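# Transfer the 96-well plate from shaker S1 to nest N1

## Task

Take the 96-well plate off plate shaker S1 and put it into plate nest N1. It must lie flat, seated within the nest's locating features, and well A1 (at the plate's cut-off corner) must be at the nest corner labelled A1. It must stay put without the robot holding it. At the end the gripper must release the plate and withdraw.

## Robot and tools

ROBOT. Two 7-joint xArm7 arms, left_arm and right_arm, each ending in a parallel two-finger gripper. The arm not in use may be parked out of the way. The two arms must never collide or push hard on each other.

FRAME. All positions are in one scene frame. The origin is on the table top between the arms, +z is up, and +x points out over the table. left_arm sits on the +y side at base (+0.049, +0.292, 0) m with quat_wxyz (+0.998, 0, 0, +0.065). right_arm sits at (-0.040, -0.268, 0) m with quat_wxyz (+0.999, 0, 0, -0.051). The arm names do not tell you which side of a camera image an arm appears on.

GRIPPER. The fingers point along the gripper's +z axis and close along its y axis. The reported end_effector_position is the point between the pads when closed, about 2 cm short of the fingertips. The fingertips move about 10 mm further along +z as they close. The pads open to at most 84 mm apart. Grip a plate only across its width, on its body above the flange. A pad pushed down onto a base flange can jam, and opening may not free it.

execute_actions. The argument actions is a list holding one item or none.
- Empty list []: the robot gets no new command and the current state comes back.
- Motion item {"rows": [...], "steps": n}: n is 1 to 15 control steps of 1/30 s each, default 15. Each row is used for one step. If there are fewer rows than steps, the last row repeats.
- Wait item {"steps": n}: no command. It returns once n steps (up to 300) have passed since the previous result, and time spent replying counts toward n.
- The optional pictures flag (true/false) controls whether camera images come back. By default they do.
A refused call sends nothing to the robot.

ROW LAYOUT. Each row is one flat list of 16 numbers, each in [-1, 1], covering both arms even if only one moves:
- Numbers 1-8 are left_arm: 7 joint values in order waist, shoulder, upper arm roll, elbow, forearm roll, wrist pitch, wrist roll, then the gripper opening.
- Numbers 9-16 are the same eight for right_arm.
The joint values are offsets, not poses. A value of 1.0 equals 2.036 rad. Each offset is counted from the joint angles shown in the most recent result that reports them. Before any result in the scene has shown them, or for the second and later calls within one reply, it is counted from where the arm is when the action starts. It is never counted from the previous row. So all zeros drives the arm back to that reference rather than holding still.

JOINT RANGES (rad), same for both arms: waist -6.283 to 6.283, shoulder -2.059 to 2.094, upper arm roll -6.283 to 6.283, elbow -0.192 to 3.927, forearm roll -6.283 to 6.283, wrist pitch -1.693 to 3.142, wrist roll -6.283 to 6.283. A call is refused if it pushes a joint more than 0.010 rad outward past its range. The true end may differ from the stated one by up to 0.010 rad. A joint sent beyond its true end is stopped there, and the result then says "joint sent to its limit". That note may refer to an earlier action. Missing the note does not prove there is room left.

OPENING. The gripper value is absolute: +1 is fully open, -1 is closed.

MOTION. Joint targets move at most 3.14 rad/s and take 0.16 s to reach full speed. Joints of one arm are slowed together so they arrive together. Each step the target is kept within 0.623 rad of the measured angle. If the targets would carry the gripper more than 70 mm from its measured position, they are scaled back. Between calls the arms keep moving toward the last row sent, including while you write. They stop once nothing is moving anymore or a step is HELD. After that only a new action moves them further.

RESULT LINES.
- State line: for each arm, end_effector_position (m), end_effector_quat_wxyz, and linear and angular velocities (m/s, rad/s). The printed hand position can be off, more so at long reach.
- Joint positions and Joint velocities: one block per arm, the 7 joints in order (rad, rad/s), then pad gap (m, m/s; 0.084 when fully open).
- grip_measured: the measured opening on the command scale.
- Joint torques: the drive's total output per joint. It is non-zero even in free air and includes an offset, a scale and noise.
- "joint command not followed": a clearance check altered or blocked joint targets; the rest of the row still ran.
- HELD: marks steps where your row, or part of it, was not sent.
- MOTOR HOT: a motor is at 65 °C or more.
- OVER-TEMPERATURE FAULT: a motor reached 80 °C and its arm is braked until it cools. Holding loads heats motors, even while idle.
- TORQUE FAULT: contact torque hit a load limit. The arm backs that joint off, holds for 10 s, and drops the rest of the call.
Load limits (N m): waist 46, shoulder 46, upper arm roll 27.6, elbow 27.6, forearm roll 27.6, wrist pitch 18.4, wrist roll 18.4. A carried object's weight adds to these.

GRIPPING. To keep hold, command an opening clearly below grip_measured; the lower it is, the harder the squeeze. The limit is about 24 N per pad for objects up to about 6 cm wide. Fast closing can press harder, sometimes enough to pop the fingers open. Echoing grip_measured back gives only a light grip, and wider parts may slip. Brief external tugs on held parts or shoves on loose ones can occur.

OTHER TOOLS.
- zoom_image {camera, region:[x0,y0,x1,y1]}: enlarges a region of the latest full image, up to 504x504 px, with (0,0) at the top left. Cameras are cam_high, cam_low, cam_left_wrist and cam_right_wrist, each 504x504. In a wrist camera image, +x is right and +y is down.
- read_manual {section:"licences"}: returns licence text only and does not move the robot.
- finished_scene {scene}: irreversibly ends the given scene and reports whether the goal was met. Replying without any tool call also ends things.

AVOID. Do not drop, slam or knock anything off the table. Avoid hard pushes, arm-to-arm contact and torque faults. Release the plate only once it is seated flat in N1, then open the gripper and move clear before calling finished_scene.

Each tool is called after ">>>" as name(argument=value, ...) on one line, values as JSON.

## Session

>>> execute_actions(actions=[])

Scene clock: 0.00 s of 8400.00 s.
left_arm: end_effector_position=(+0.4431, +0.3418, +0.2472) grip_measured=+1.00 end_effector_quat_wxyz=(-0.001, +0.998, +0.061, -0.005) end_effector_velocity=(+0.000, -0.000, -0.000) end_effector_angular_velocity=(+0.000, +0.000, -0.001) | right_arm: end_effector_position=(+0.2327, -0.0548, +0.3765) grip_measured=+1.00 end_effector_quat_wxyz=(+0.680, -0.602, -0.394, +0.138) end_effector_velocity=(-0.000, +0.000, +0.000) end_effector_angular_velocity=(+0.000, +0.000, +0.001)
Joint positions: left_arm=[-0.003 -0.25  -0.002  0.914  0.002  1.173  0.003  0.084] | right_arm=[ 0.89   0.126 -0.836  1.102  1.082  2.262 -1.168  0.084]
Joint velocities: left_arm=[ 0.     0.001 -0.001  0.     0.    -0.     0.     0.   ] | right_arm=[ 0.001 -0.     0.     0.     0.     0.     0.    -0.   ]
Joint torques (N m, as the arm reports them, + toward a larger angle): no reading
Motor temperatures (°C, as the motors report them): left_arm=[27 31 32 30 27 31 34] | right_arm=[27 27 29 30 29 33 31]

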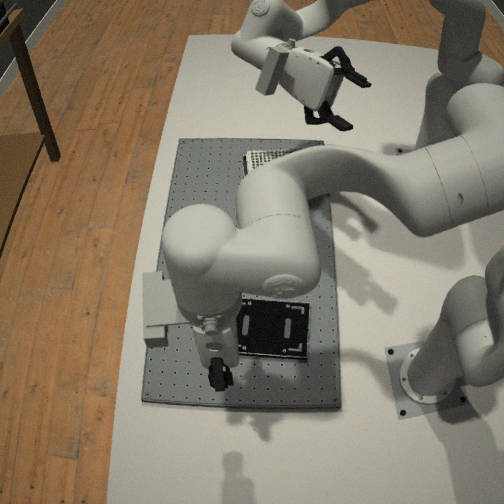

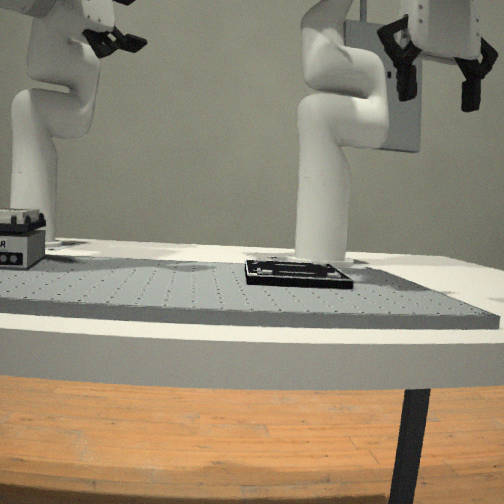

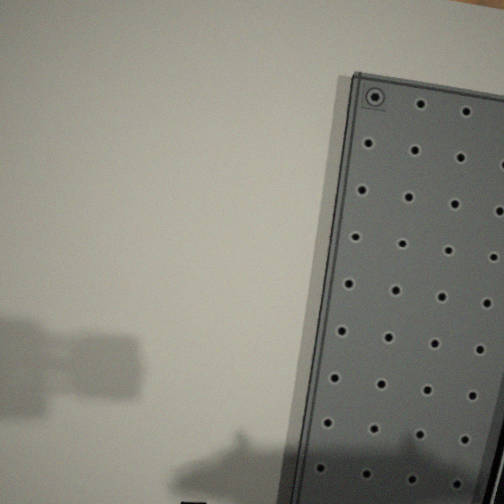

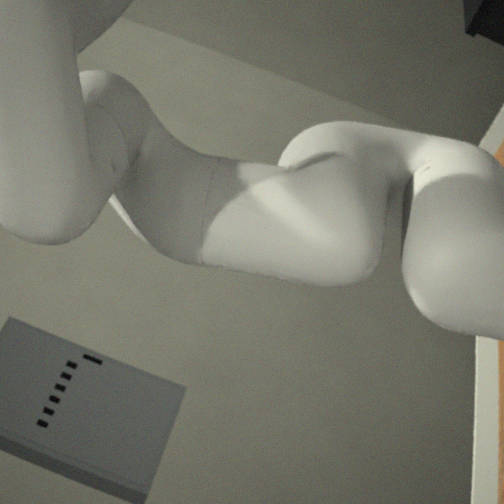

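>>> execute_actions(actions=[{"rows":[[0.6,0,0,0,0,0,0,1,-0.361,-0.294,0.4106,-0.1115,-0.5314,-0.449,0.5997,1]],"steps":15}], pictures=false)

>>> execute_actions(actions=[{"steps":40}])

Scene clock: 1.37 s of 8400.00 s.
left_arm: end_effector_position=(+0.3716, +0.5239, +0.2472) grip_measured=+1.00 end_effector_quat_wxyz=(+0.001, +0.952, +0.305, -0.005) end_effector_velocity=(-0.268, +0.372, -0.000) end_effector_angular_velocity=(+0.000, +0.001, +1.157) | right_arm: end_effector_position=(+0.2749, -0.2109, +0.2877) grip_measured=+1.00 end_effector_quat_wxyz=(-0.119, +0.984, +0.110, -0.072) end_effector_velocity=(+0.230, -0.398, +0.024) end_effector_angular_velocity=(-2.520, -1.098, -2.066)
Joint positions: left_arm=[ 0.494 -0.25  -0.001  0.914  0.002  1.173  0.003  0.084] | right_arm=[ 0.234 -0.413 -0.1    0.896  0.187  1.473 -0.213  0.084]
Joint velocities: left_arm=[ 1.158  0.    -0.003 -0.    -0.     0.    -0.002 -0.   ] | right_arm=[-0.765 -0.552  0.97  -0.224 -1.829 -1.207  2.506  0.   ]
Joint torques (N m, as the arm reports them, + toward a larger angle): left_arm=[ -0.29 -11.35   0.53  18.59   0.02  -1.25  -0.45] | right_arm=[ 0.67 -9.52  0.74 23.59  2.95 -1.11 -1.47]
Motor temperatures (°C, as the motors report them): left_arm=[27 31 32 31 27 31 34] | right_arm=[27 27 29 30 29 33 31]
Steps of this call (steps 1 to 26: nothing new was sent; steps 27 to 41: all 15 steps of this action). Readings (joint positions):
27: left_arm=[-0.002 -0.250 -0.002 0.914 0.002 1.173 0.003] | right_arm=[0.889 0.126 -0.835 1.101 1.081 2.261 -1.167]
28: left_arm=[0.005 -0.250 -0.004 0.914 0.002 1.173 0.003] | right_arm=[0.882 0.119 -0.826 1.098 1.073 2.253 -1.159]
30: left_arm=[0.060 -0.250 -0.011 0.914 0.001 1.173 0.003] | right_arm=[0.822 0.064 -0.760 1.075 1.012 2.190 -1.096]
34: left_arm=[0.223 -0.250 -0.001 0.914 0.002 1.173 0.003] | right_arm=[0.530 -0.193 -0.474 0.982 0.716 1.896 -0.802]
41: the state above

Scene clock: 2.70 s of 8400.00 s.
left_arm: end_effector_position=(+0.1372, +0.6792, +0.2472) grip_measured=+1.00 end_effector_quat_wxyz=(+0.002, +0.783, +0.622, -0.004) end_effector_velocity=(-0.000, +0.000, +0.000) end_effector_angular_velocity=(+0.000, +0.000, +0.001) | right_arm: end_effector_position=(+0.3002, -0.2499, +0.2997) grip_measured=+1.00 end_effector_quat_wxyz=(+0.000, +1.000, +0.000, -0.001) end_effector_velocity=(+0.000, +0.000, +0.000) end_effector_angular_velocity=(+0.000, -0.000, +0.001)
Joint positions: left_arm=[ 1.219 -0.25  -0.002  0.914  0.002  1.173  0.003  0.084] | right_arm=[ 0.155 -0.472  0.     0.875  0.     1.348  0.053  0.084]
Joint velocities: left_arm=[ 0.001 -0.    -0.     0.     0.     0.    -0.    -0.   ] | right_arm=[ 0.001  0.    -0.     0.     0.    -0.     0.     0.   ]
Joint torques (N m, as the arm reports them, + toward a larger angle): left_arm=[ -0.78 -10.82   0.69  18.75   0.07  -1.31  -0.27] | right_arm=[-1.47 -9.37  0.14 23.28 -0.39 -1.68 -0.19]
Motor temperatures (°C, as the motors report them): left_arm=[27 31 32 31 27 31 34] | right_arm=[27 27 29 31 29 33 31]
Steps of this call (steps 1 to 40: the robot went on to your last target). Readings (joint positions):
1: left_arm=[0.533 -0.250 -0.001 0.914 0.002 1.173 0.003] | right_arm=[0.210 -0.431 -0.070 0.890 0.131 1.435 -0.134]
2: left_arm=[0.571 -0.250 -0.001 0.914 0.002 1.173 0.003] | right_arm=[0.191 -0.445 -0.045 0.885 0.084 1.405 -0.069]
4: left_arm=[0.649 -0.250 -0.001 0.914 0.002 1.173 0.003] | right_arm=[0.167 -0.464 -0.015 0.879 0.029 1.368 0.010]
8: left_arm=[0.803 -0.250 -0.002 0.914 0.002 1.173 0.003] | right_arm=[0.157 -0.470 -0.002 0.875 0.005 1.351 0.047]
40: the state above

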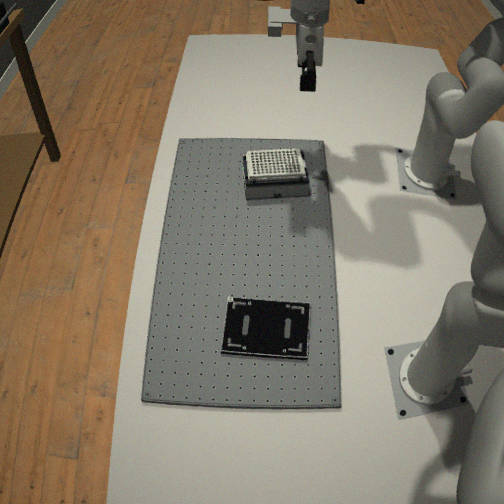

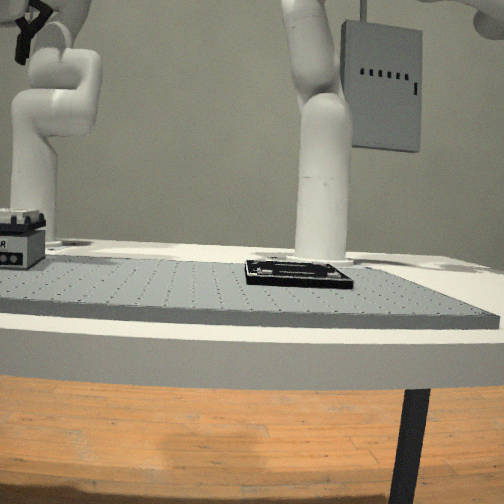

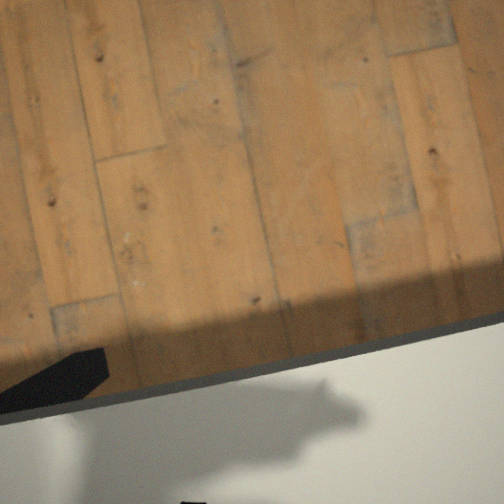

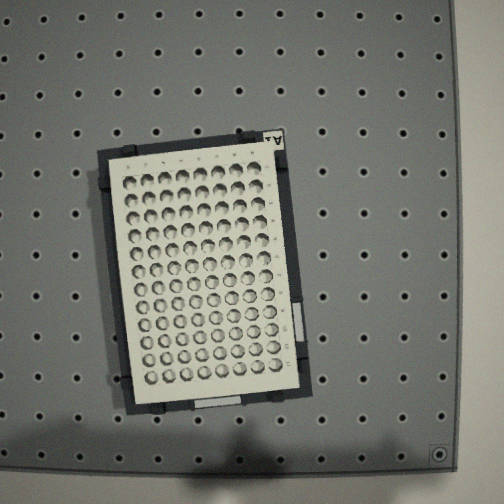

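>>> execute_actions(actions=[{"rows":[[0,0,0,0,0,0,0,1,0.0664,0.1947,0,-0.0798,0,-0.275,0.0137,1]],"steps":15}], pictures=false)

>>> execute_actions(actions=[{"steps":20}])

Scene clock: 4.33 s of 8400.00 s.
left_arm: end_effector_position=(+0.1372, +0.6792, +0.2472) grip_measured=+1.00 end_effector_quat_wxyz=(+0.002, +0.783, +0.622, -0.004) end_effector_velocity=(+0.001, -0.000, -0.000) end_effector_angular_velocity=(-0.000, +0.000, -0.003) | right_arm: end_effector_position=(+0.3538, -0.1958, +0.1339) grip_measured=+1.00 end_effector_quat_wxyz=(+0.001, +0.999, +0.051, -0.005) end_effector_velocity=(-0.025, +0.070, -0.238) end_effector_angular_velocity=(-0.022, +0.114, +0.152)
Joint positions: left_arm=[ 1.219 -0.25  -0.002  0.914  0.002  1.173  0.003  0.084] | right_arm=[ 0.282 -0.098  0.002  0.72   0.     0.827  0.079  0.084]
Joint velocities: left_arm=[ 0.     0.    -0.002 -0.    -0.     0.     0.001 -0.   ] | right_arm=[ 0.164  0.488  0.02  -0.232  0.001 -0.604  0.03  -0.   ]
Joint torques (N m, as the arm reports them, + toward a larger angle): left_arm=[ -0.41 -11.03   0.53  18.79  -0.15  -1.23  -0.27] | right_arm=[ -4.6  -28.59  -2.02  28.11  -1.34  -1.38  -0.42]
Motor temperatures (°C, as the motors report them): left_arm=[27 31 32 32 27 31 34] | right_arm=[27 27 29 31 29 33 31]
Steps of this call (steps 1 to 15: the robot went on to your last target; steps 16 to 34: nothing new was sent; steps 35 to 49: all 15 steps of this action). Readings (joint positions):
35: left_arm=[1.219 -0.250 -0.002 0.914 0.002 1.173 0.003] | right_arm=[0.155 -0.472 0.000 0.874 0.000 1.347 0.053]
36: left_arm=[1.219 -0.250 -0.002 0.914 0.002 1.173 0.003] | right_arm=[0.157 -0.468 -0.000 0.873 0.000 1.339 0.053]
38: left_arm=[1.219 -0.250 -0.002 0.914 0.002 1.173 0.003] | right_arm=[0.170 -0.431 -0.002 0.860 -0.000 1.278 0.056]
42: left_arm=[1.219 -0.250 -0.002 0.914 0.002 1.173 0.003] | right_arm=[0.213 -0.300 0.001 0.803 0.000 1.106 0.065]
49: the state above

Scene clock: 5.00 s of 8400.00 s.
left_arm: end_effector_position=(+0.1372, +0.6792, +0.2472) grip_measured=+1.00 end_effector_quat_wxyz=(+0.002, +0.783, +0.622, -0.004) end_effector_velocity=(+0.000, -0.000, +0.000) end_effector_angular_velocity=(-0.000, -0.000, -0.000) | right_arm: end_effector_position=(+0.3568, -0.1925, +0.1252) grip_measured=+1.00 end_effector_quat_wxyz=(-0.000, +0.999, +0.054, -0.000) end_effector_velocity=(-0.000, -0.000, -0.001) end_effector_angular_velocity=(-0.000, +0.002, -0.001)
Joint positions: left_arm=[ 1.219 -0.25  -0.002  0.914  0.002  1.173  0.003  0.084] | right_arm=[ 0.29  -0.076  0.     0.712  0.     0.788  0.081  0.084]
Joint velocities: left_arm=[ 0. -0. -0.  0. -0.  0.  0. -0.] | right_arm=[-0.001  0.002  0.    -0.001  0.    -0.     0.    -0.   ]
Joint torques (N m, as the arm reports them, + toward a larger angle): left_arm=[ -0.68 -10.91   0.54  18.77   0.05  -1.32  -0.36] | right_arm=[ -1.98 -16.53   0.    20.21  -0.3   -1.28  -0.27]
Motor temperatures (°C, as the motors report them): left_arm=[27 31 32 32 27 31 34] | right_arm=[27 27 29 32 29 33 31]
Steps of this call (steps 1 to 20: the robot went on to your last target). Readings (joint positions):
1: left_arm=[1.219 -0.250 -0.002 0.914 0.002 1.173 0.003] | right_arm=[0.286 -0.086 0.002 0.714 0.000 0.812 0.079]
2: left_arm=[1.219 -0.250 -0.002 0.914 0.002 1.173 0.003] | right_arm=[0.288 -0.080 0.002 0.712 0.000 0.803 0.080]
4: left_arm=[1.219 -0.250 -0.002 0.914 0.002 1.173 0.003] | right_arm=[0.289 -0.079 0.000 0.713 0.000 0.793 0.080]
8: left_arm=[1.219 -0.250 -0.002 0.914 0.002 1.173 0.003] | right_arm=[0.289 -0.079 -0.000 0.714 0.000 0.789 0.080]
20: the state above

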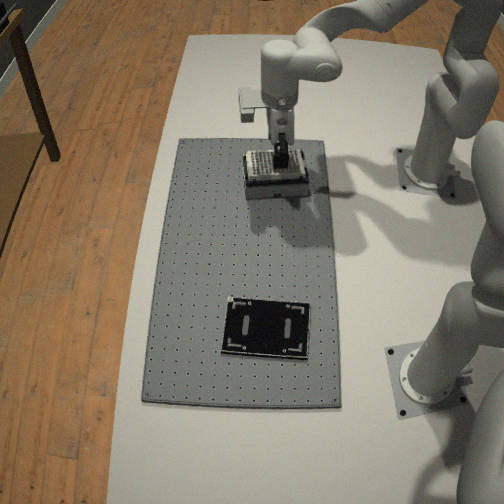

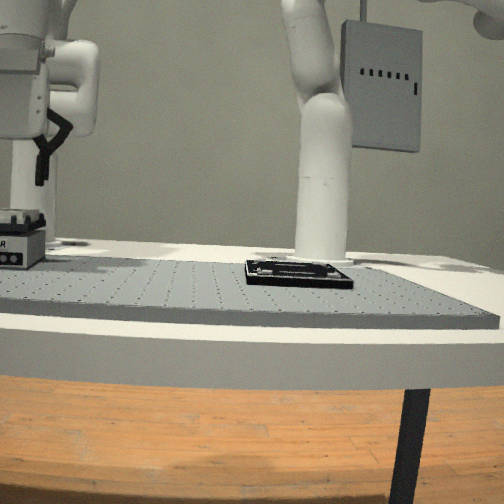

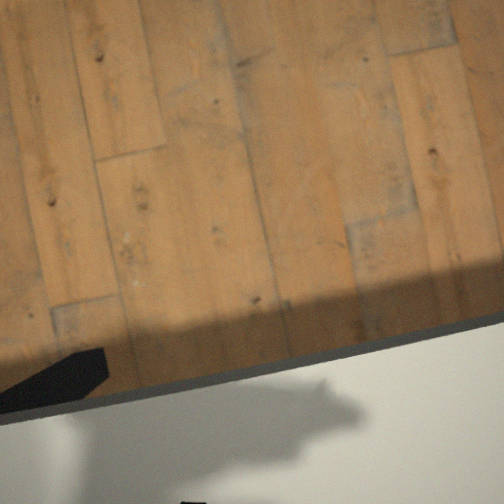

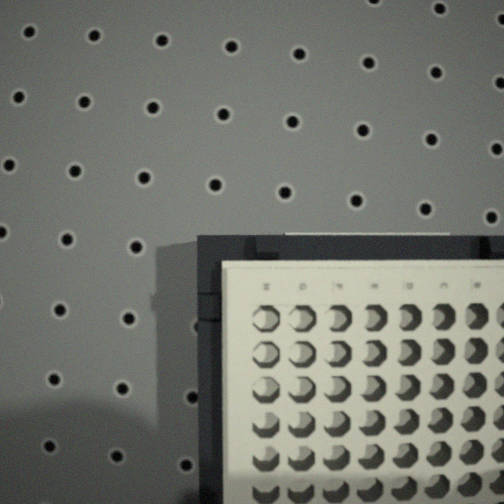

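>>> execute_actions(actions=[{"rows":[[0,0,0,0,0,0,0,1,-0.003,0,0,0,0,0,-0.003,1],[0,0,0,0,0,0,0,1,-0.003,0,0,0,0,0,-0.003,1],[0,0,0,0,0,0,0,1,-0.003,0,0,0,0,0,-0.003,1],[0,0,0,0,0,0,0,1,-0.003,0.0178,0,-0.0079,0,-0.0256,-0.003,1],[0,0,0,0,0,0,0,1,-0.003,0.0178,0,-0.0079,0,-0.0256,-0.003,1],[0,0,0,0,0,0,0,1,-0.003,0.0178,0,-0.0079,0,-0.0256,-0.003,1],[0,0,0,0,0,0,0,1,-0.003,0.0356,0,-0.0158,0,-0.0513,-0.003,1]],"steps":15}], pictures=false)

>>> execute_actions(actions=[{"steps":15}])

Scene clock: 6.80 s of 8400.00 s.
left_arm: end_effector_position=(+0.1372, +0.6792, +0.2472) grip_measured=+1.00 end_effector_quat_wxyz=(+0.002, +0.783, +0.622, -0.004) end_effector_velocity=(-0.000, +0.000, -0.000) end_effector_angular_velocity=(-0.000, +0.000, -0.001) | right_arm: end_effector_position=(+0.3573, -0.1949, +0.0923) grip_measured=+1.00 end_effector_quat_wxyz=(+0.000, +0.999, +0.054, -0.000) end_effector_velocity=(+0.017, +0.002, +0.012) end_effector_angular_velocity=(+0.010, -0.055, -0.003)
Joint positions: left_arm=[ 1.219 -0.25  -0.002  0.914  0.002  1.173  0.003  0.084] | right_arm=[ 0.284 -0.004  0.     0.68   0.     0.686  0.074  0.084]
Joint velocities: left_arm=[ 0.     0.001  0.     0.     0.    -0.     0.001  0.   ] | right_arm=[-0.001 -0.009 -0.001  0.018  0.001 -0.029  0.     0.   ]
Joint torques (N m, as the arm reports them, + toward a larger angle): left_arm=[ -0.34 -10.86   0.7   18.6   -0.02  -1.45  -0.3 ] | right_arm=[ -1.87 -16.8   -0.38  19.31  -0.22  -1.35  -0.31]
Motor temperatures (°C, as the motors report them): left_arm=[27 31 32 33 27 31 34] | right_arm=[27 27 29 32 29 33 31]
Steps of this call (steps 1 to 15: the robot went on to your last target; steps 16 to 39: nothing new was sent; steps 40 to 54: all 15 steps of this action). Readings (joint positions):
40: left_arm=[1.219 -0.250 -0.002 0.914 0.002 1.173 0.003] | right_arm=[0.290 -0.076 0.000 0.712 0.000 0.788 0.080]
41: left_arm=[1.219 -0.250 -0.002 0.914 0.002 1.173 0.003] | right_arm=[0.288 -0.076 0.001 0.712 0.000 0.788 0.079]
43: left_arm=[1.219 -0.250 -0.002 0.914 0.002 1.173 0.003] | right_arm=[0.285 -0.076 0.000 0.712 0.000 0.788 0.076]
47: left_arm=[1.219 -0.250 -0.002 0.914 0.002 1.173 0.003] | right_arm=[0.284 -0.042 0.000 0.697 0.000 0.737 0.075]
54: the state above

Scene clock: 7.30 s of 8400.00 s.
left_arm: end_effector_position=(+0.1372, +0.6792, +0.2472) grip_measured=+1.00 end_effector_quat_wxyz=(+0.002, +0.783, +0.622, -0.004) end_effector_velocity=(-0.000, +0.000, -0.000) end_effector_angular_velocity=(-0.000, +0.000, +0.000) | right_arm: end_effector_position=(+0.3575, -0.1949, +0.0922) grip_measured=+1.00 end_effector_quat_wxyz=(-0.000, +0.999, +0.054, -0.000) end_effector_velocity=(-0.000, -0.000, -0.000) end_effector_angular_velocity=(-0.000, +0.001, +0.000)
Joint positions: left_arm=[ 1.219 -0.25  -0.002  0.914  0.002  1.173  0.003  0.084] | right_arm=[ 0.284 -0.004  0.     0.68   0.     0.684  0.074  0.084]
Joint velocities: left_arm=[-0.     0.001  0.     0.     0.    -0.     0.    -0.   ] | right_arm=[-0.     0.001  0.    -0.    -0.    -0.    -0.    -0.   ]
Joint torques (N m, as the arm reports them, + toward a larger angle): left_arm=[ -0.47 -10.77   0.54  18.79   0.28  -1.38  -0.37] | right_arm=[ -1.63 -17.36   0.    19.41  -0.44  -1.41  -0.11]
Motor temperatures (°C, as the motors report them): left_arm=[27 32 32 33 27 31 34] | right_arm=[27 27 29 32 29 33 31]
Steps of this call (steps 1 to 15: the robot went on to your last target). Readings (joint positions):
1: left_arm=[1.219 -0.250 -0.002 0.914 0.002 1.173 0.003] | right_arm=[0.284 -0.005 0.000 0.681 0.000 0.685 0.074]
2: left_arm=[1.219 -0.250 -0.002 0.914 0.002 1.173 0.003] | right_arm=[0.284 -0.005 0.000 0.681 0.000 0.684 0.074]
4: left_arm=[1.219 -0.250 -0.002 0.914 0.002 1.173 0.003] | right_arm=[0.284 -0.005 0.000 0.681 0.000 0.684 0.074]
8: left_arm=[1.219 -0.250 -0.002 0.914 0.002 1.173 0.003] | right_arm=[0.284 -0.004 0.000 0.680 0.000 0.684 0.074]
15: the state above
All arms were judged still, so your last target was given up. Only a new action makes them travel on or press farther. Fingers that are still opening or closing keep moving.

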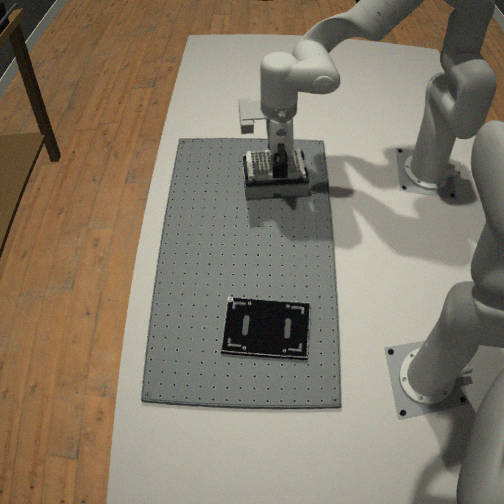

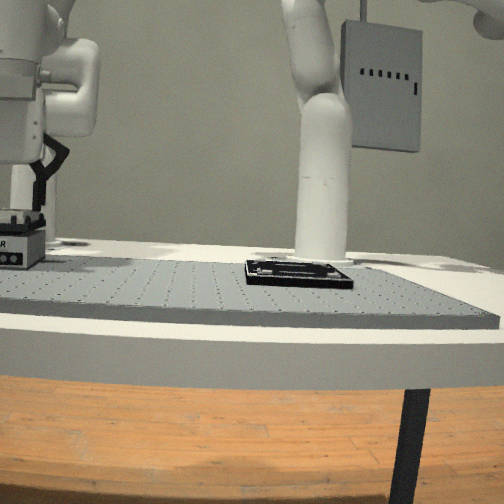

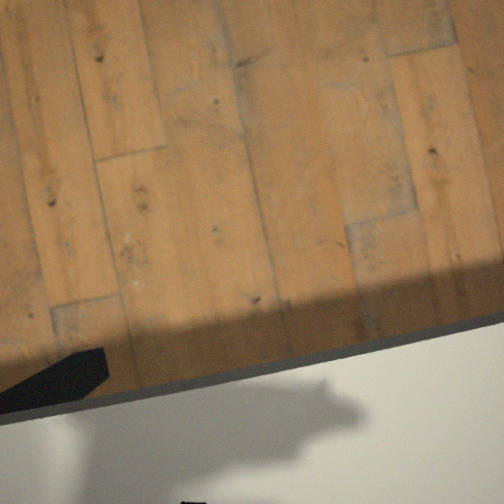

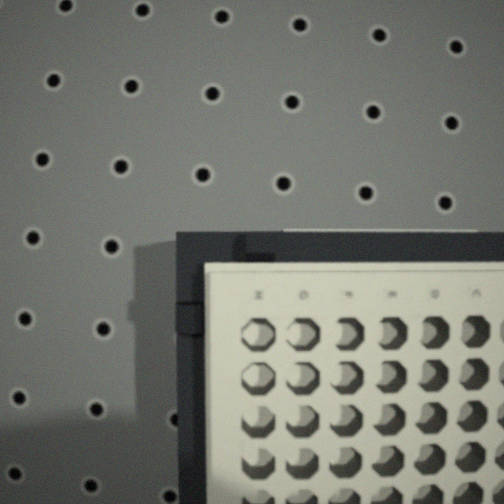

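>>> execute_actions(actions=[{"rows":[[0,0,0,0,0,0,0,1,0,0,0,0,0,0,0,0.3],[0,0,0,0,0,0,0,1,0,0,0,0,0,0,0,0.3],[0,0,0,0,0,0,0,1,0,0,0,0,0,0,0,0.3],[0,0,0,0,0,0,0,1,0,0,0,0,0,0,0,0.3],[0,0,0,0,0,0,0,1,0,0,0,0,0,0,0,0.3],[0,0,0,0,0,0,0,1,0,0,0,0,0,0,0,0.3],[0,0,0,0,0,0,0,1,0,0,0,0,0,0,0,0.3],[0,0,0,0,0,0,0,1,0,0,0,0,0,0,0,0.3],[0,0,0,0,0,0,0,1,0,0,0,0,0,0,0,-0.5]],"steps":15}], pictures=false)

>>> execute_actions(actions=[{"rows":[[0,0,0,0,0,0,0,1,0,-0.0165,0,0.0098,0,0.026,0,-0.5],[0,0,0,0,0,0,0,1,0,-0.0165,0,0.0098,0,0.026,0,-0.5],[0,0,0,0,0,0,0,1,0,-0.033,0,0.0196,0,0.0525,0,-0.5],[0,0,0,0,0,0,0,1,0,-0.033,0,0.0196,0,0.0525,0,-0.5],[0,0,0,0,0,0,0,1,0,-0.049,0,0.0294,0,0.079,0,-0.5],[0,0,0,0,0,0,0,1,0,-0.049,0,0.0294,0,0.079,0,-0.5],[0,0,0,0,0,0,0,1,0,-0.0658,0,0.0392,0,0.105,0,-0.5]],"steps":15}], pictures=false)

>>> execute_actions(actions=[{"steps":10}])

>>> zoom_image(camera="cam_high", region=[130, 270, 350, 420])

Scene clock: 9.13 s of 8400.00 s.
left_arm: end_effector_position=(+0.1372, +0.6792, +0.2472) grip_measured=+1.00 end_effector_quat_wxyz=(+0.002, +0.783, +0.622, -0.004) end_effector_velocity=(+0.000, +0.000, +0.000) end_effector_angular_velocity=(+0.000, -0.000, +0.000) | right_arm: end_effector_position=(+0.3585, -0.1950, +0.0933) grip_measured=+0.80 end_effector_quat_wxyz=(-0.000, +0.999, +0.053, +0.001) end_effector_velocity=(-0.000, -0.000, -0.001) end_effector_angular_velocity=(-0.001, +0.002, +0.000)
Joint positions: left_arm=[ 1.219 -0.25  -0.002  0.914  0.002  1.173  0.003  0.084] | right_arm=[ 0.284 -0.005 -0.     0.681  0.     0.684  0.074  0.077]
Joint velocities: left_arm=[ 0. -0. -0.  0. -0. -0. -0. -0.] | right_arm=[-0.001  0.002  0.001 -0.001 -0.    -0.001  0.     0.   ]
Joint torques (N m, as the arm reports them, + toward a larger angle): left_arm=[ -1.08 -10.53   0.65  18.57  -0.28  -1.27  -0.41] | right_arm=[-0.66 -9.35  2.   12.92  0.02 -2.05 -0.23]
Motor temperatures (°C, as the motors report them): left_arm=[27 32 32 33 27 31 34] | right_arm=[27 27 29 33 29 33 31]
Steps of this call (steps 1 to 40: nothing new was sent; steps 41 to 55: all 15 steps of this action). Readings (joint positions):
41: left_arm=[1.219 -0.250 -0.002 0.914 0.002 1.173 0.003] | right_arm=[0.284 -0.004 0.000 0.680 -0.000 0.684 0.074]
42: left_arm=[1.219 -0.250 -0.002 0.914 0.002 1.173 0.003] | right_arm=[0.284 -0.005 0.000 0.682 -0.000 0.684 0.074]
44: left_arm=[1.219 -0.250 -0.002 0.914 0.002 1.173 0.003] | right_arm=[0.283 -0.007 -0.001 0.682 0.000 0.685 0.074]
48: left_arm=[1.219 -0.250 -0.002 0.914 0.002 1.173 0.003] | right_arm=[0.283 -0.006 -0.000 0.682 0.000 0.684 0.074]
55: the state above

Scene clock: 9.63 s of 8400.00 s.
left_arm: end_effector_position=(+0.1372, +0.6792, +0.2472) grip_measured=+1.00 end_effector_quat_wxyz=(+0.002, +0.783, +0.622, -0.004) end_effector_velocity=(+0.000, +0.000, +0.000) end_effector_angular_velocity=(+0.001, -0.001, -0.000) | right_arm: end_effector_position=(+0.3579, -0.1949, +0.1600) grip_measured=-0.52 end_effector_quat_wxyz=(-0.000, +0.999, +0.054, +0.001) end_effector_velocity=(-0.015, -0.004, -0.011) end_effector_angular_velocity=(-0.011, +0.056, -0.001)
Joint positions: left_arm=[ 1.219 -0.25  -0.002  0.914  0.002  1.173  0.003  0.084] | right_arm=[ 0.284 -0.138  0.     0.76   0.     0.896  0.074  0.021]
Joint velocities: left_arm=[-0.    -0.001  0.     0.    -0.    -0.     0.     0.   ] | right_arm=[ 0.     0.007 -0.002 -0.014 -0.002  0.036 -0.    -0.   ]
Joint torques (N m, as the arm reports them, + toward a larger angle): left_arm=[ -0.53 -10.92   0.59  18.45   0.05  -1.35  -0.23] | right_arm=[ -1.72 -16.07  -0.28  22.18  -0.05  -1.85  -0.35]
Motor temperatures (°C, as the motors report them): left_arm=[27 32 32 33 27 31 34] | right_arm=[27 27 29 33 29 33 31]
Steps of this call (steps 1 to 15: all 15 steps of this action). Readings (joint positions):
1: left_arm=[1.219 -0.250 -0.002 0.914 0.002 1.173 0.003] | right_arm=[0.284 -0.006 -0.000 0.682 0.000 0.685 0.074]
2: left_arm=[1.219 -0.250 -0.002 0.914 0.002 1.173 0.003] | right_arm=[0.284 -0.008 -0.000 0.683 0.000 0.691 0.074]
4: left_arm=[1.219 -0.250 -0.002 0.914 0.002 1.173 0.003] | right_arm=[0.284 -0.026 0.000 0.692 -0.000 0.725 0.074]
8: left_arm=[1.219 -0.250 -0.002 0.914 0.002 1.173 0.003] | right_arm=[0.284 -0.091 0.001 0.732 0.000 0.825 0.074]
15: the state above

Scene clock: 9.97 s of 8400.00 s.
left_arm: end_effector_position=(+0.1372, +0.6792, +0.2472) grip_measured=+1.00 end_effector_quat_wxyz=(+0.002, +0.783, +0.622, -0.004) end_effector_velocity=(-0.000, -0.000, +0.000) end_effector_angular_velocity=(-0.000, -0.000, -0.000) | right_arm: end_effector_position=(+0.3582, -0.1951, +0.1609) grip_measured=-0.52 end_effector_quat_wxyz=(-0.000, +0.999, +0.054, +0.001) end_effector_velocity=(+0.001, +0.000, +0.002) end_effector_angular_velocity=(+0.002, -0.003, -0.002)
Joint positions: left_arm=[ 1.219 -0.25  -0.002  0.914  0.002  1.173  0.003  0.084] | right_arm=[ 0.284 -0.139 -0.     0.761  0.     0.898  0.074  0.021]
Joint velocities: left_arm=[ 0.    -0.001  0.    -0.    -0.     0.001  0.    -0.   ] | right_arm=[-0.    -0.003 -0.001  0.001  0.002  0.    -0.    -0.   ]
Joint torques (N m, as the arm reports them, + toward a larger angle): left_arm=[ -0.62 -10.32   0.75  18.75  -0.15  -1.34  -0.39] | right_arm=[ -1.13 -15.83  -0.22  20.99  -0.59  -1.73  -0.47]
Motor temperatures (°C, as the motors report them): left_arm=[27 32 32 34 27 31 34] | right_arm=[27 27 29 33 29 33 31]
Steps of this call (steps 1 to 10: the robot went on to your last target). Readings (joint positions):
1: left_arm=[1.219 -0.250 -0.002 0.914 0.002 1.173 0.003] | right_arm=[0.284 -0.138 0.000 0.759 0.000 0.897 0.074]
2: left_arm=[1.219 -0.250 -0.002 0.914 0.002 1.173 0.003] | right_arm=[0.284 -0.138 0.000 0.759 0.000 0.897 0.074]
4: left_arm=[1.219 -0.250 -0.002 0.914 0.002 1.173 0.003] | right_arm=[0.284 -0.138 -0.000 0.760 0.000 0.898 0.074]
8: left_arm=[1.219 -0.250 -0.002 0.914 0.002 1.173 0.003] | right_arm=[0.284 -0.139 -0.000 0.761 0.000 0.898 0.074]
10: the state above

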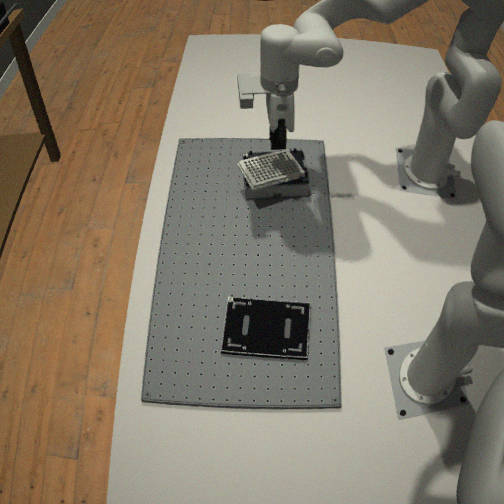

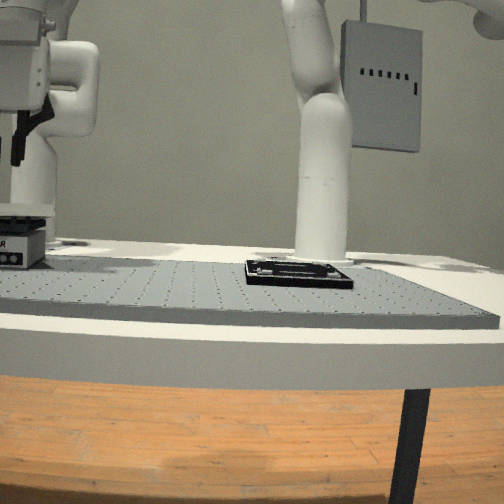

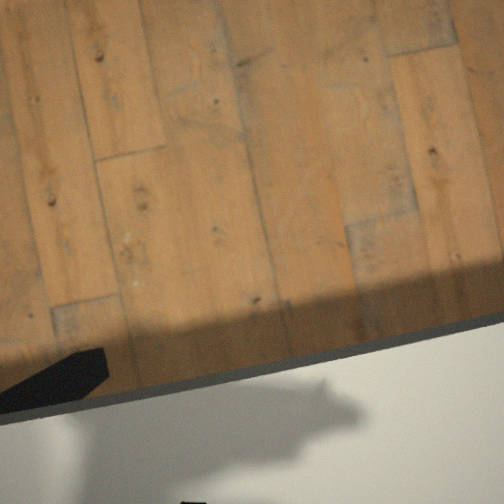

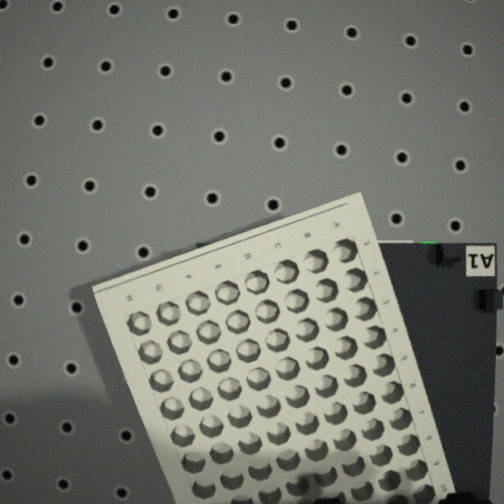

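Region (130, 270, 350, 420) of cam_high's 504x504 image, scaled by 2.291, with more detail than that image has; it fills the top 344 rows of this view, and the rest is white.

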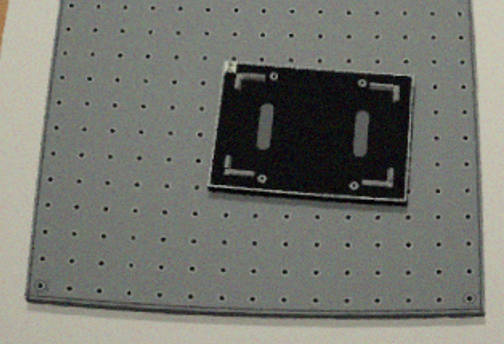

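>>> execute_actions(actions=[{"rows":[[0,0,0,0,0,0,0,1,0.0195,0,0,0,0,0,-0.1513,1],[0,0,0,0,0,0,0,1,0.0195,0,0,0,0,0,-0.1513,1],[0,0,0,0,0,0,0,1,0.0195,0,0,0,0,0,-0.1513,1],[0,0,0,0,0,0,0,1,0.0195,0,0,0,0,0,-0.1513,1],[0,0,0,0,0,0,0,1,0.0195,0,0,0,0,0,-0.1513,1],[0,0,0,0,0,0,0,1,0.0195,0,0,0,0,0,-0.1513,1],[0,0,0,0,0,0,0,1,0.0195,0,0,0,0,0,-0.1513,1],[0,0,0,0,0,0,0,1,0.0195,0,0,0,0,0,-0.1513,1],[0,0,0,0,0,0,0,1,0.0195,0.0456,0,0.0086,0,-0.036,-0.1513,1]],"steps":15}], pictures=false)

>>> execute_actions(actions=[{"steps":25}])

>>> zoom_image(camera="cam_high", region=[220, 100, 340, 210])

>>> zoom_image(camera="cam_low", region=[0, 130, 120, 280])

Scene clock: 12.30 s of 8400.00 s.
left_arm: end_effector_position=(+0.1372, +0.6792, +0.2472) grip_measured=+1.00 end_effector_quat_wxyz=(+0.002, +0.783, +0.622, -0.004) end_effector_velocity=(+0.000, +0.000, +0.000) end_effector_angular_velocity=(+0.001, -0.000, -0.002) | right_arm: end_effector_position=(+0.3662, -0.1770, +0.1342) grip_measured=+1.00 end_effector_quat_wxyz=(-0.000, +0.974, +0.225, -0.004) end_effector_velocity=(+0.010, +0.004, -0.045) end_effector_angular_velocity=(-0.005, +0.025, +0.019)
Joint positions: left_arm=[ 1.219 -0.25  -0.002  0.914  0.002  1.173  0.003  0.084] | right_arm=[ 0.323 -0.049 -0.     0.774  0.     0.831 -0.232  0.084]
Joint velocities: left_arm=[-0.    -0.001 -0.001 -0.    -0.    -0.     0.001 -0.   ] | right_arm=[ 0.002  0.132  0.002  0.008  0.001 -0.099 -0.016  0.   ]
Joint torques (N m, as the arm reports them, + toward a larger angle): left_arm=[ -0.22 -10.62   0.43  18.58  -0.01  -1.28  -0.24] | right_arm=[ -1.7  -23.31  -0.06  25.03  -0.37  -1.69  -0.31]
Motor temperatures (°C, as the motors report them): left_arm=[27 32 32 34 27 31 34] | right_arm=[27 27 29 34 29 33 31]
Steps of this call (steps 1 to 15: the robot went on to your last target; steps 16 to 55: nothing new was sent; steps 56 to 70: all 15 steps of this action). Readings (joint positions):
56: left_arm=[1.219 -0.250 -0.002 0.914 0.002 1.173 0.003] | right_arm=[0.284 -0.139 -0.000 0.761 0.000 0.898 0.073]
57: left_arm=[1.219 -0.250 -0.002 0.914 0.002 1.173 0.003] | right_arm=[0.285 -0.139 -0.000 0.761 0.000 0.898 0.065]
59: left_arm=[1.219 -0.250 -0.002 0.914 0.002 1.173 0.003] | right_arm=[0.292 -0.139 -0.001 0.761 0.000 0.898 0.002]
63: left_arm=[1.219 -0.250 -0.002 0.914 0.002 1.173 0.003] | right_arm=[0.318 -0.139 0.001 0.761 0.000 0.898 -0.188]
70: the state above

Scene clock: 13.13 s of 8400.00 s.
left_arm: end_effector_position=(+0.1372, +0.6792, +0.2472) grip_measured=+1.00 end_effector_quat_wxyz=(+0.002, +0.783, +0.622, -0.004) end_effector_velocity=(+0.000, +0.000, -0.000) end_effector_angular_velocity=(-0.001, +0.000, -0.001) | right_arm: end_effector_position=(+0.3693, -0.1761, +0.1351) grip_measured=+1.00 end_effector_quat_wxyz=(-0.000, +0.974, +0.225, +0.000) end_effector_velocity=(-0.000, +0.000, -0.000) end_effector_angular_velocity=(+0.000, +0.000, +0.000)
Joint positions: left_arm=[ 1.219 -0.25  -0.002  0.914  0.002  1.173  0.003  0.084] | right_arm=[ 0.323 -0.046 -0.     0.778  0.     0.824 -0.234  0.084]
Joint velocities: left_arm=[-0.     0.001 -0.     0.     0.    -0.     0.     0.   ] | right_arm=[ 0.001  0.    -0.     0.     0.    -0.     0.     0.   ]
Joint torques (N m, as the arm reports them, + toward a larger angle): left_arm=[ -0.74 -10.61   0.53  18.62  -0.06  -1.44  -0.21] | right_arm=[ -1.82 -17.41  -0.01  20.86  -0.46  -1.66  -0.37]
Motor temperatures (°C, as the motors report them): left_arm=[27 32 32 34 27 31 34] | right_arm=[27 27 29 34 29 33 31]
Steps of this call (steps 1 to 15: the robot went on to your last target; steps 16 to 25: nothing new was sent). Readings (joint positions):
1: left_arm=[1.219 -0.250 -0.002 0.914 0.002 1.173 0.003] | right_arm=[0.323 -0.047 -0.000 0.775 0.000 0.829 -0.233]
2: left_arm=[1.219 -0.250 -0.002 0.914 0.002 1.173 0.003] | right_arm=[0.323 -0.046 -0.000 0.776 0.000 0.827 -0.233]
4: left_arm=[1.219 -0.250 -0.002 0.914 0.002 1.173 0.003] | right_arm=[0.323 -0.047 -0.000 0.779 0.000 0.825 -0.233]
8: left_arm=[1.219 -0.250 -0.002 0.914 0.002 1.173 0.003] | right_arm=[0.323 -0.047 -0.000 0.779 0.000 0.825 -0.233]
25: the state above
All arms were judged still, so your last target was given up. Only a new action makes them travel on or press farther. Fingers that are still opening or closing keep moving.

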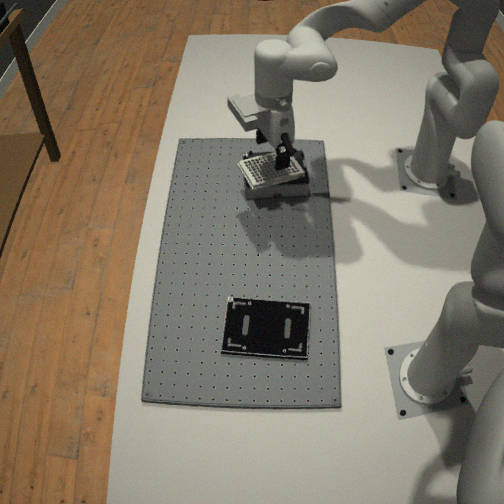

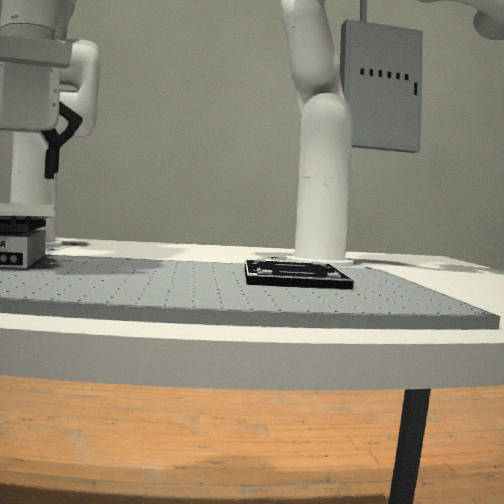

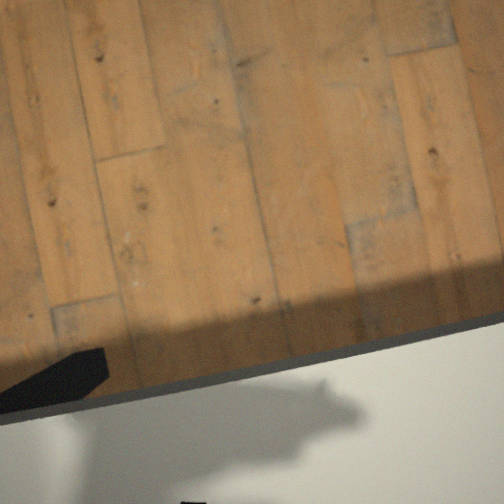

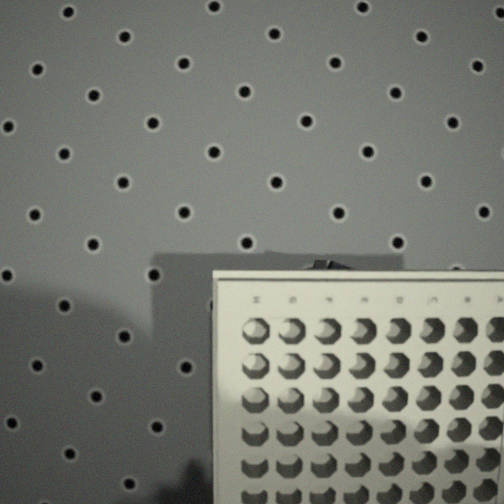

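Region (220, 100, 340, 210) of cam_high's 504x504 image, scaled by 4.200, with more detail than that image has; it fills the top 462 rows of this view, and the rest is white.

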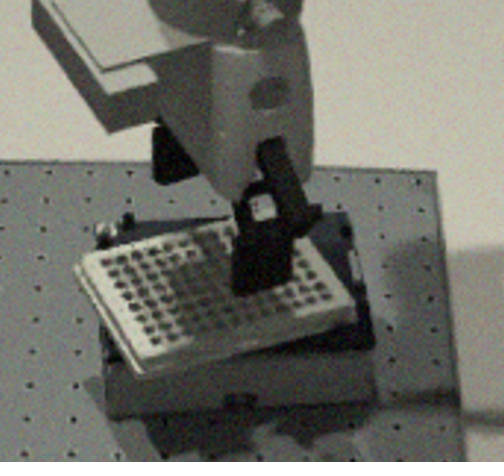

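Region (0, 130, 120, 280) of cam_low's 504x504 image, scaled by 3.360, with more detail than that image has; it fills the left 403 columns of this view, and the rest is white.

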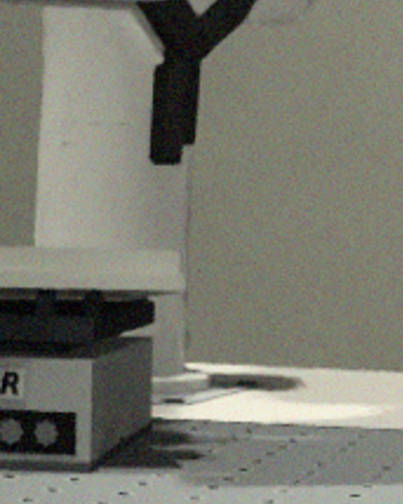

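>>> execute_actions(actions=[{"rows":[[0,0,0,0,0,0,0,1,0,0.011,0,-0.0059,0,-0.017,0,1],[0,0,0,0,0,0,0,1,0,0.011,0,-0.0059,0,-0.017,0,1],[0,0,0,0,0,0,0,1,0,0.011,0,-0.0059,0,-0.017,0,1],[0,0,0,0,0,0,0,1,0,0.022,0,-0.0117,0,-0.034,0,1],[0,0,0,0,0,0,0,1,0,0.022,0,-0.0117,0,-0.034,0,1],[0,0,0,0,0,0,0,1,0,0.022,0,-0.0117,0,-0.034,0,1],[0,0,0,0,0,0,0,1,0,0.0332,0,-0.0176,0,-0.0508,0,1]],"steps":15}], pictures=false)

>>> execute_actions(actions=[{"steps":15}], pictures=false)

>>> execute_actions(actions=[{"rows":[[0,0,0,0,0,0,0,1,0,0,0,0,0,0,0,0.3]],"steps":15}])

>>> zoom_image(camera="cam_high", region=[220, 100, 340, 210])

>>> zoom_image(camera="cam_low", region=[0, 130, 120, 280])

Scene clock: 15.23 s of 8400.00 s.
left_arm: end_effector_position=(+0.1372, +0.6792, +0.2472) grip_measured=+1.00 end_effector_quat_wxyz=(+0.002, +0.783, +0.622, -0.004) end_effector_velocity=(+0.000, -0.000, -0.000) end_effector_angular_velocity=(-0.000, +0.000, -0.001) | right_arm: end_effector_position=(+0.3694, -0.1761, +0.1016) grip_measured=+1.00 end_effector_quat_wxyz=(-0.000, +0.974, +0.225, +0.000) end_effector_velocity=(+0.010, +0.001, +0.007) end_effector_angular_velocity=(+0.008, -0.032, -0.002)
Joint positions: left_arm=[ 1.219 -0.25  -0.002  0.914  0.002  1.173  0.003  0.084] | right_arm=[ 0.323  0.021 -0.     0.743  0.     0.722 -0.234  0.084]
Joint velocities: left_arm=[ 0.     0.    -0.001 -0.     0.    -0.     0.     0.   ] | right_arm=[-0.001 -0.005 -0.001  0.01   0.001 -0.018 -0.     0.   ]
Joint torques (N m, as the arm reports them, + toward a larger angle): left_arm=[ -0.43 -10.49   0.89  18.86  -0.25  -1.29  -0.22] | right_arm=[ -0.92 -18.3   -0.5   18.8   -0.46  -1.32  -0.5 ]
Motor temperatures (°C, as the motors report them): left_arm=[27 32 32 35 27 31 34] | right_arm=[27 27 29 34 29 33 31]
Steps of this call (steps 1 to 48: nothing new was sent; steps 49 to 63: all 15 steps of this action). Readings (joint positions):
49: left_arm=[1.219 -0.250 -0.002 0.914 0.002 1.173 0.003] | right_arm=[0.323 -0.046 -0.000 0.778 0.000 0.824 -0.234]
50: left_arm=[1.219 -0.250 -0.002 0.914 0.002 1.173 0.003] | right_arm=[0.323 -0.043 -0.000 0.777 0.000 0.817 -0.234]
52: left_arm=[1.219 -0.250 -0.002 0.914 0.002 1.173 0.003] | right_arm=[0.323 -0.031 -0.000 0.771 0.000 0.800 -0.234]
56: left_arm=[1.219 -0.250 -0.002 0.914 0.002 1.173 0.003] | right_arm=[0.323 -0.001 -0.000 0.754 0.000 0.756 -0.234]
63: the state above

Scene clock: 15.73 s of 8400.00 s.
left_arm: end_effector_position=(+0.1372, +0.6792, +0.2472) grip_measured=+1.00 end_effector_quat_wxyz=(+0.002, +0.783, +0.622, -0.004) end_effector_velocity=(+0.000, -0.000, -0.000) end_effector_angular_velocity=(-0.001, +0.000, +0.001) | right_arm: end_effector_position=(+0.3694, -0.1761, +0.1013) grip_measured=+1.00 end_effector_quat_wxyz=(-0.000, +0.974, +0.225, +0.000) end_effector_velocity=(-0.000, -0.000, -0.000) end_effector_angular_velocity=(-0.001, +0.001, +0.001)
Joint positions: left_arm=[ 1.219 -0.25  -0.002  0.914  0.002  1.173  0.003  0.084] | right_arm=[ 0.323  0.021 -0.     0.743  0.     0.721 -0.234  0.084]
Joint velocities: left_arm=[ 0.     0.001 -0.     0.    -0.     0.    -0.001 -0.   ] | right_arm=[ 0.     0.     0.    -0.001 -0.001 -0.     0.     0.   ]
Joint torques (N m, as the arm reports them, + toward a larger angle): left_arm=[ -0.67 -10.62   0.68  18.49  -0.03  -1.43  -0.17] | right_arm=[ -1.15 -18.28   0.09  20.15  -0.64  -1.26  -0.54]
Motor temperatures (°C, as the motors report them): left_arm=[27 32 32 35 27 31 34] | right_arm=[27 27 29 34 29 33 31]
Steps of this call (steps 1 to 15: the robot went on to your last target). Readings (joint positions):
1: left_arm=[1.219 -0.250 -0.002 0.914 0.002 1.173 0.003] | right_arm=[0.323 0.021 -0.000 0.743 0.000 0.721 -0.234]
2: left_arm=[1.219 -0.250 -0.002 0.914 0.002 1.173 0.003] | right_arm=[0.323 0.021 -0.000 0.743 0.000 0.721 -0.234]
4: left_arm=[1.219 -0.250 -0.002 0.914 0.002 1.173 0.003] | right_arm=[0.323 0.021 -0.000 0.743 0.000 0.721 -0.234]
8: left_arm=[1.219 -0.250 -0.002 0.914 0.002 1.173 0.003] | right_arm=[0.323 0.021 -0.000 0.743 0.000 0.721 -0.234]
15: the state above
All arms were judged still, so your last target was given up. Only a new action makes them travel on or press farther. Fingers that are still opening or closing keep moving.

Scene clock: 16.23 s of 8400.00 s.
left_arm: end_effector_position=(+0.1372, +0.6792, +0.2472) grip_measured=+1.00 end_effector_quat_wxyz=(+0.002, +0.783, +0.622, -0.004) end_effector_velocity=(-0.000, -0.000, -0.000) end_effector_angular_velocity=(-0.001, +0.000, +0.001) | right_arm: end_effector_position=(+0.3714, -0.1751, +0.1037) grip_measured=+0.30 end_effector_quat_wxyz=(-0.000, +0.974, +0.226, +0.004) end_effector_velocity=(-0.002, -0.001, -0.002) end_effector_angular_velocity=(-0.002, +0.006, -0.000)
Joint positions: left_arm=[ 1.219 -0.25  -0.002  0.914  0.002  1.173  0.003  0.084] | right_arm=[ 0.324  0.019  0.001  0.746  0.     0.72  -0.234  0.057]
Joint velocities: left_arm=[ 0.     0.001 -0.    -0.     0.     0.    -0.001 -0.   ] | right_arm=[ 0.     0.003 -0.001 -0.003 -0.001  0.     0.     0.   ]
Joint torques (N m, as the arm reports them, + toward a larger angle): left_arm=[ -0.36 -10.49   0.75  18.37  -0.2   -1.16  -0.31] | right_arm=[-5.74 -7.77 -3.86  6.98 -1.76  0.4  -0.29]
Motor temperatures (°C, as the motors report them): left_arm=[27 32 32 35 27 31 34] | right_arm=[27 27 29 34 29 33 31]
Steps of this call (steps 1 to 15: all 15 steps of this action). Readings (joint positions):
1: left_arm=[1.219 -0.250 -0.002 0.914 0.002 1.173 0.003] | right_arm=[0.323 0.021 -0.000 0.743 0.000 0.721 -0.234]
2: left_arm=[1.219 -0.250 -0.002 0.914 0.002 1.173 0.003] | right_arm=[0.323 0.021 -0.000 0.743 0.000 0.721 -0.234]
4: left_arm=[1.219 -0.250 -0.002 0.914 0.002 1.173 0.003] | right_arm=[0.324 0.020 0.002 0.745 0.001 0.720 -0.233]
8: left_arm=[1.219 -0.250 -0.002 0.914 0.002 1.173 0.003] | right_arm=[0.324 0.018 0.001 0.747 0.000 0.720 -0.234]
15: the state above

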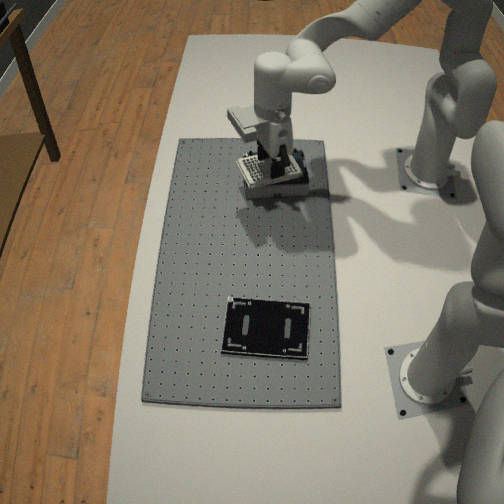

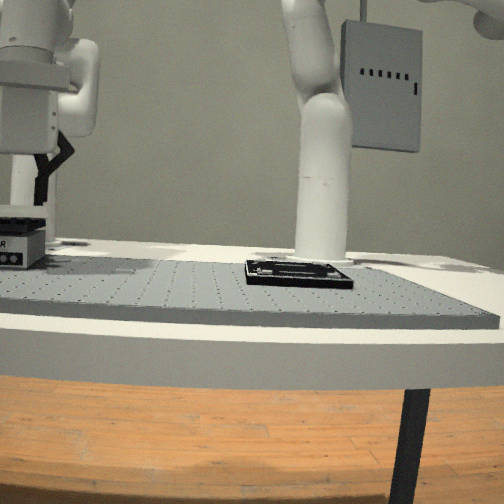

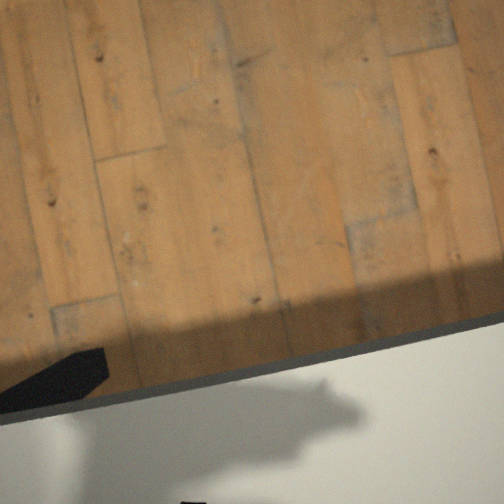

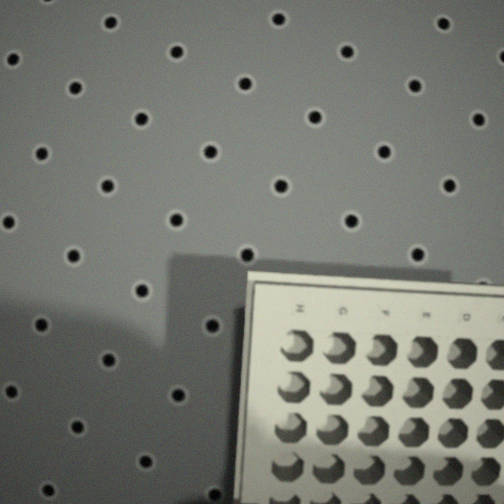

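Region (220, 100, 340, 210) of cam_high's 504x504 image, scaled by 4.200, with more detail than that image has; it fills the top 462 rows of this view, and the rest is white.

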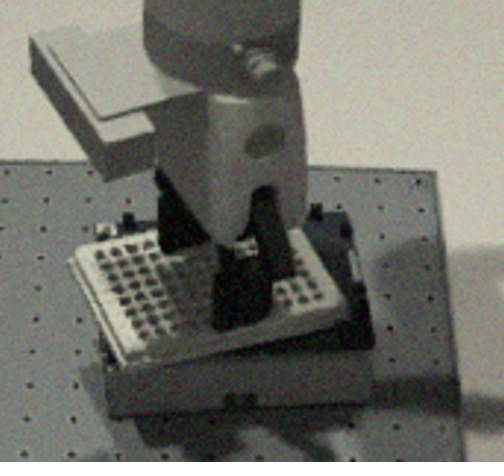

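Region (0, 130, 120, 280) of cam_low's 504x504 image, scaled by 3.360, with more detail than that image has; it fills the left 403 columns of this view, and the rest is white.

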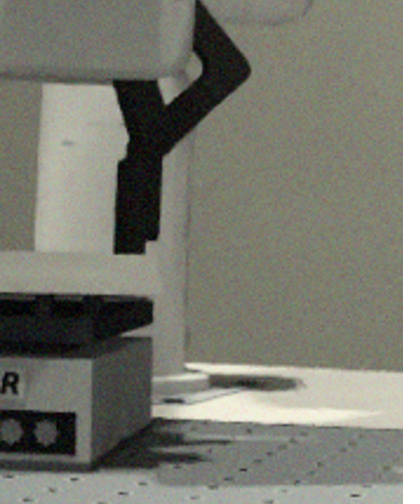

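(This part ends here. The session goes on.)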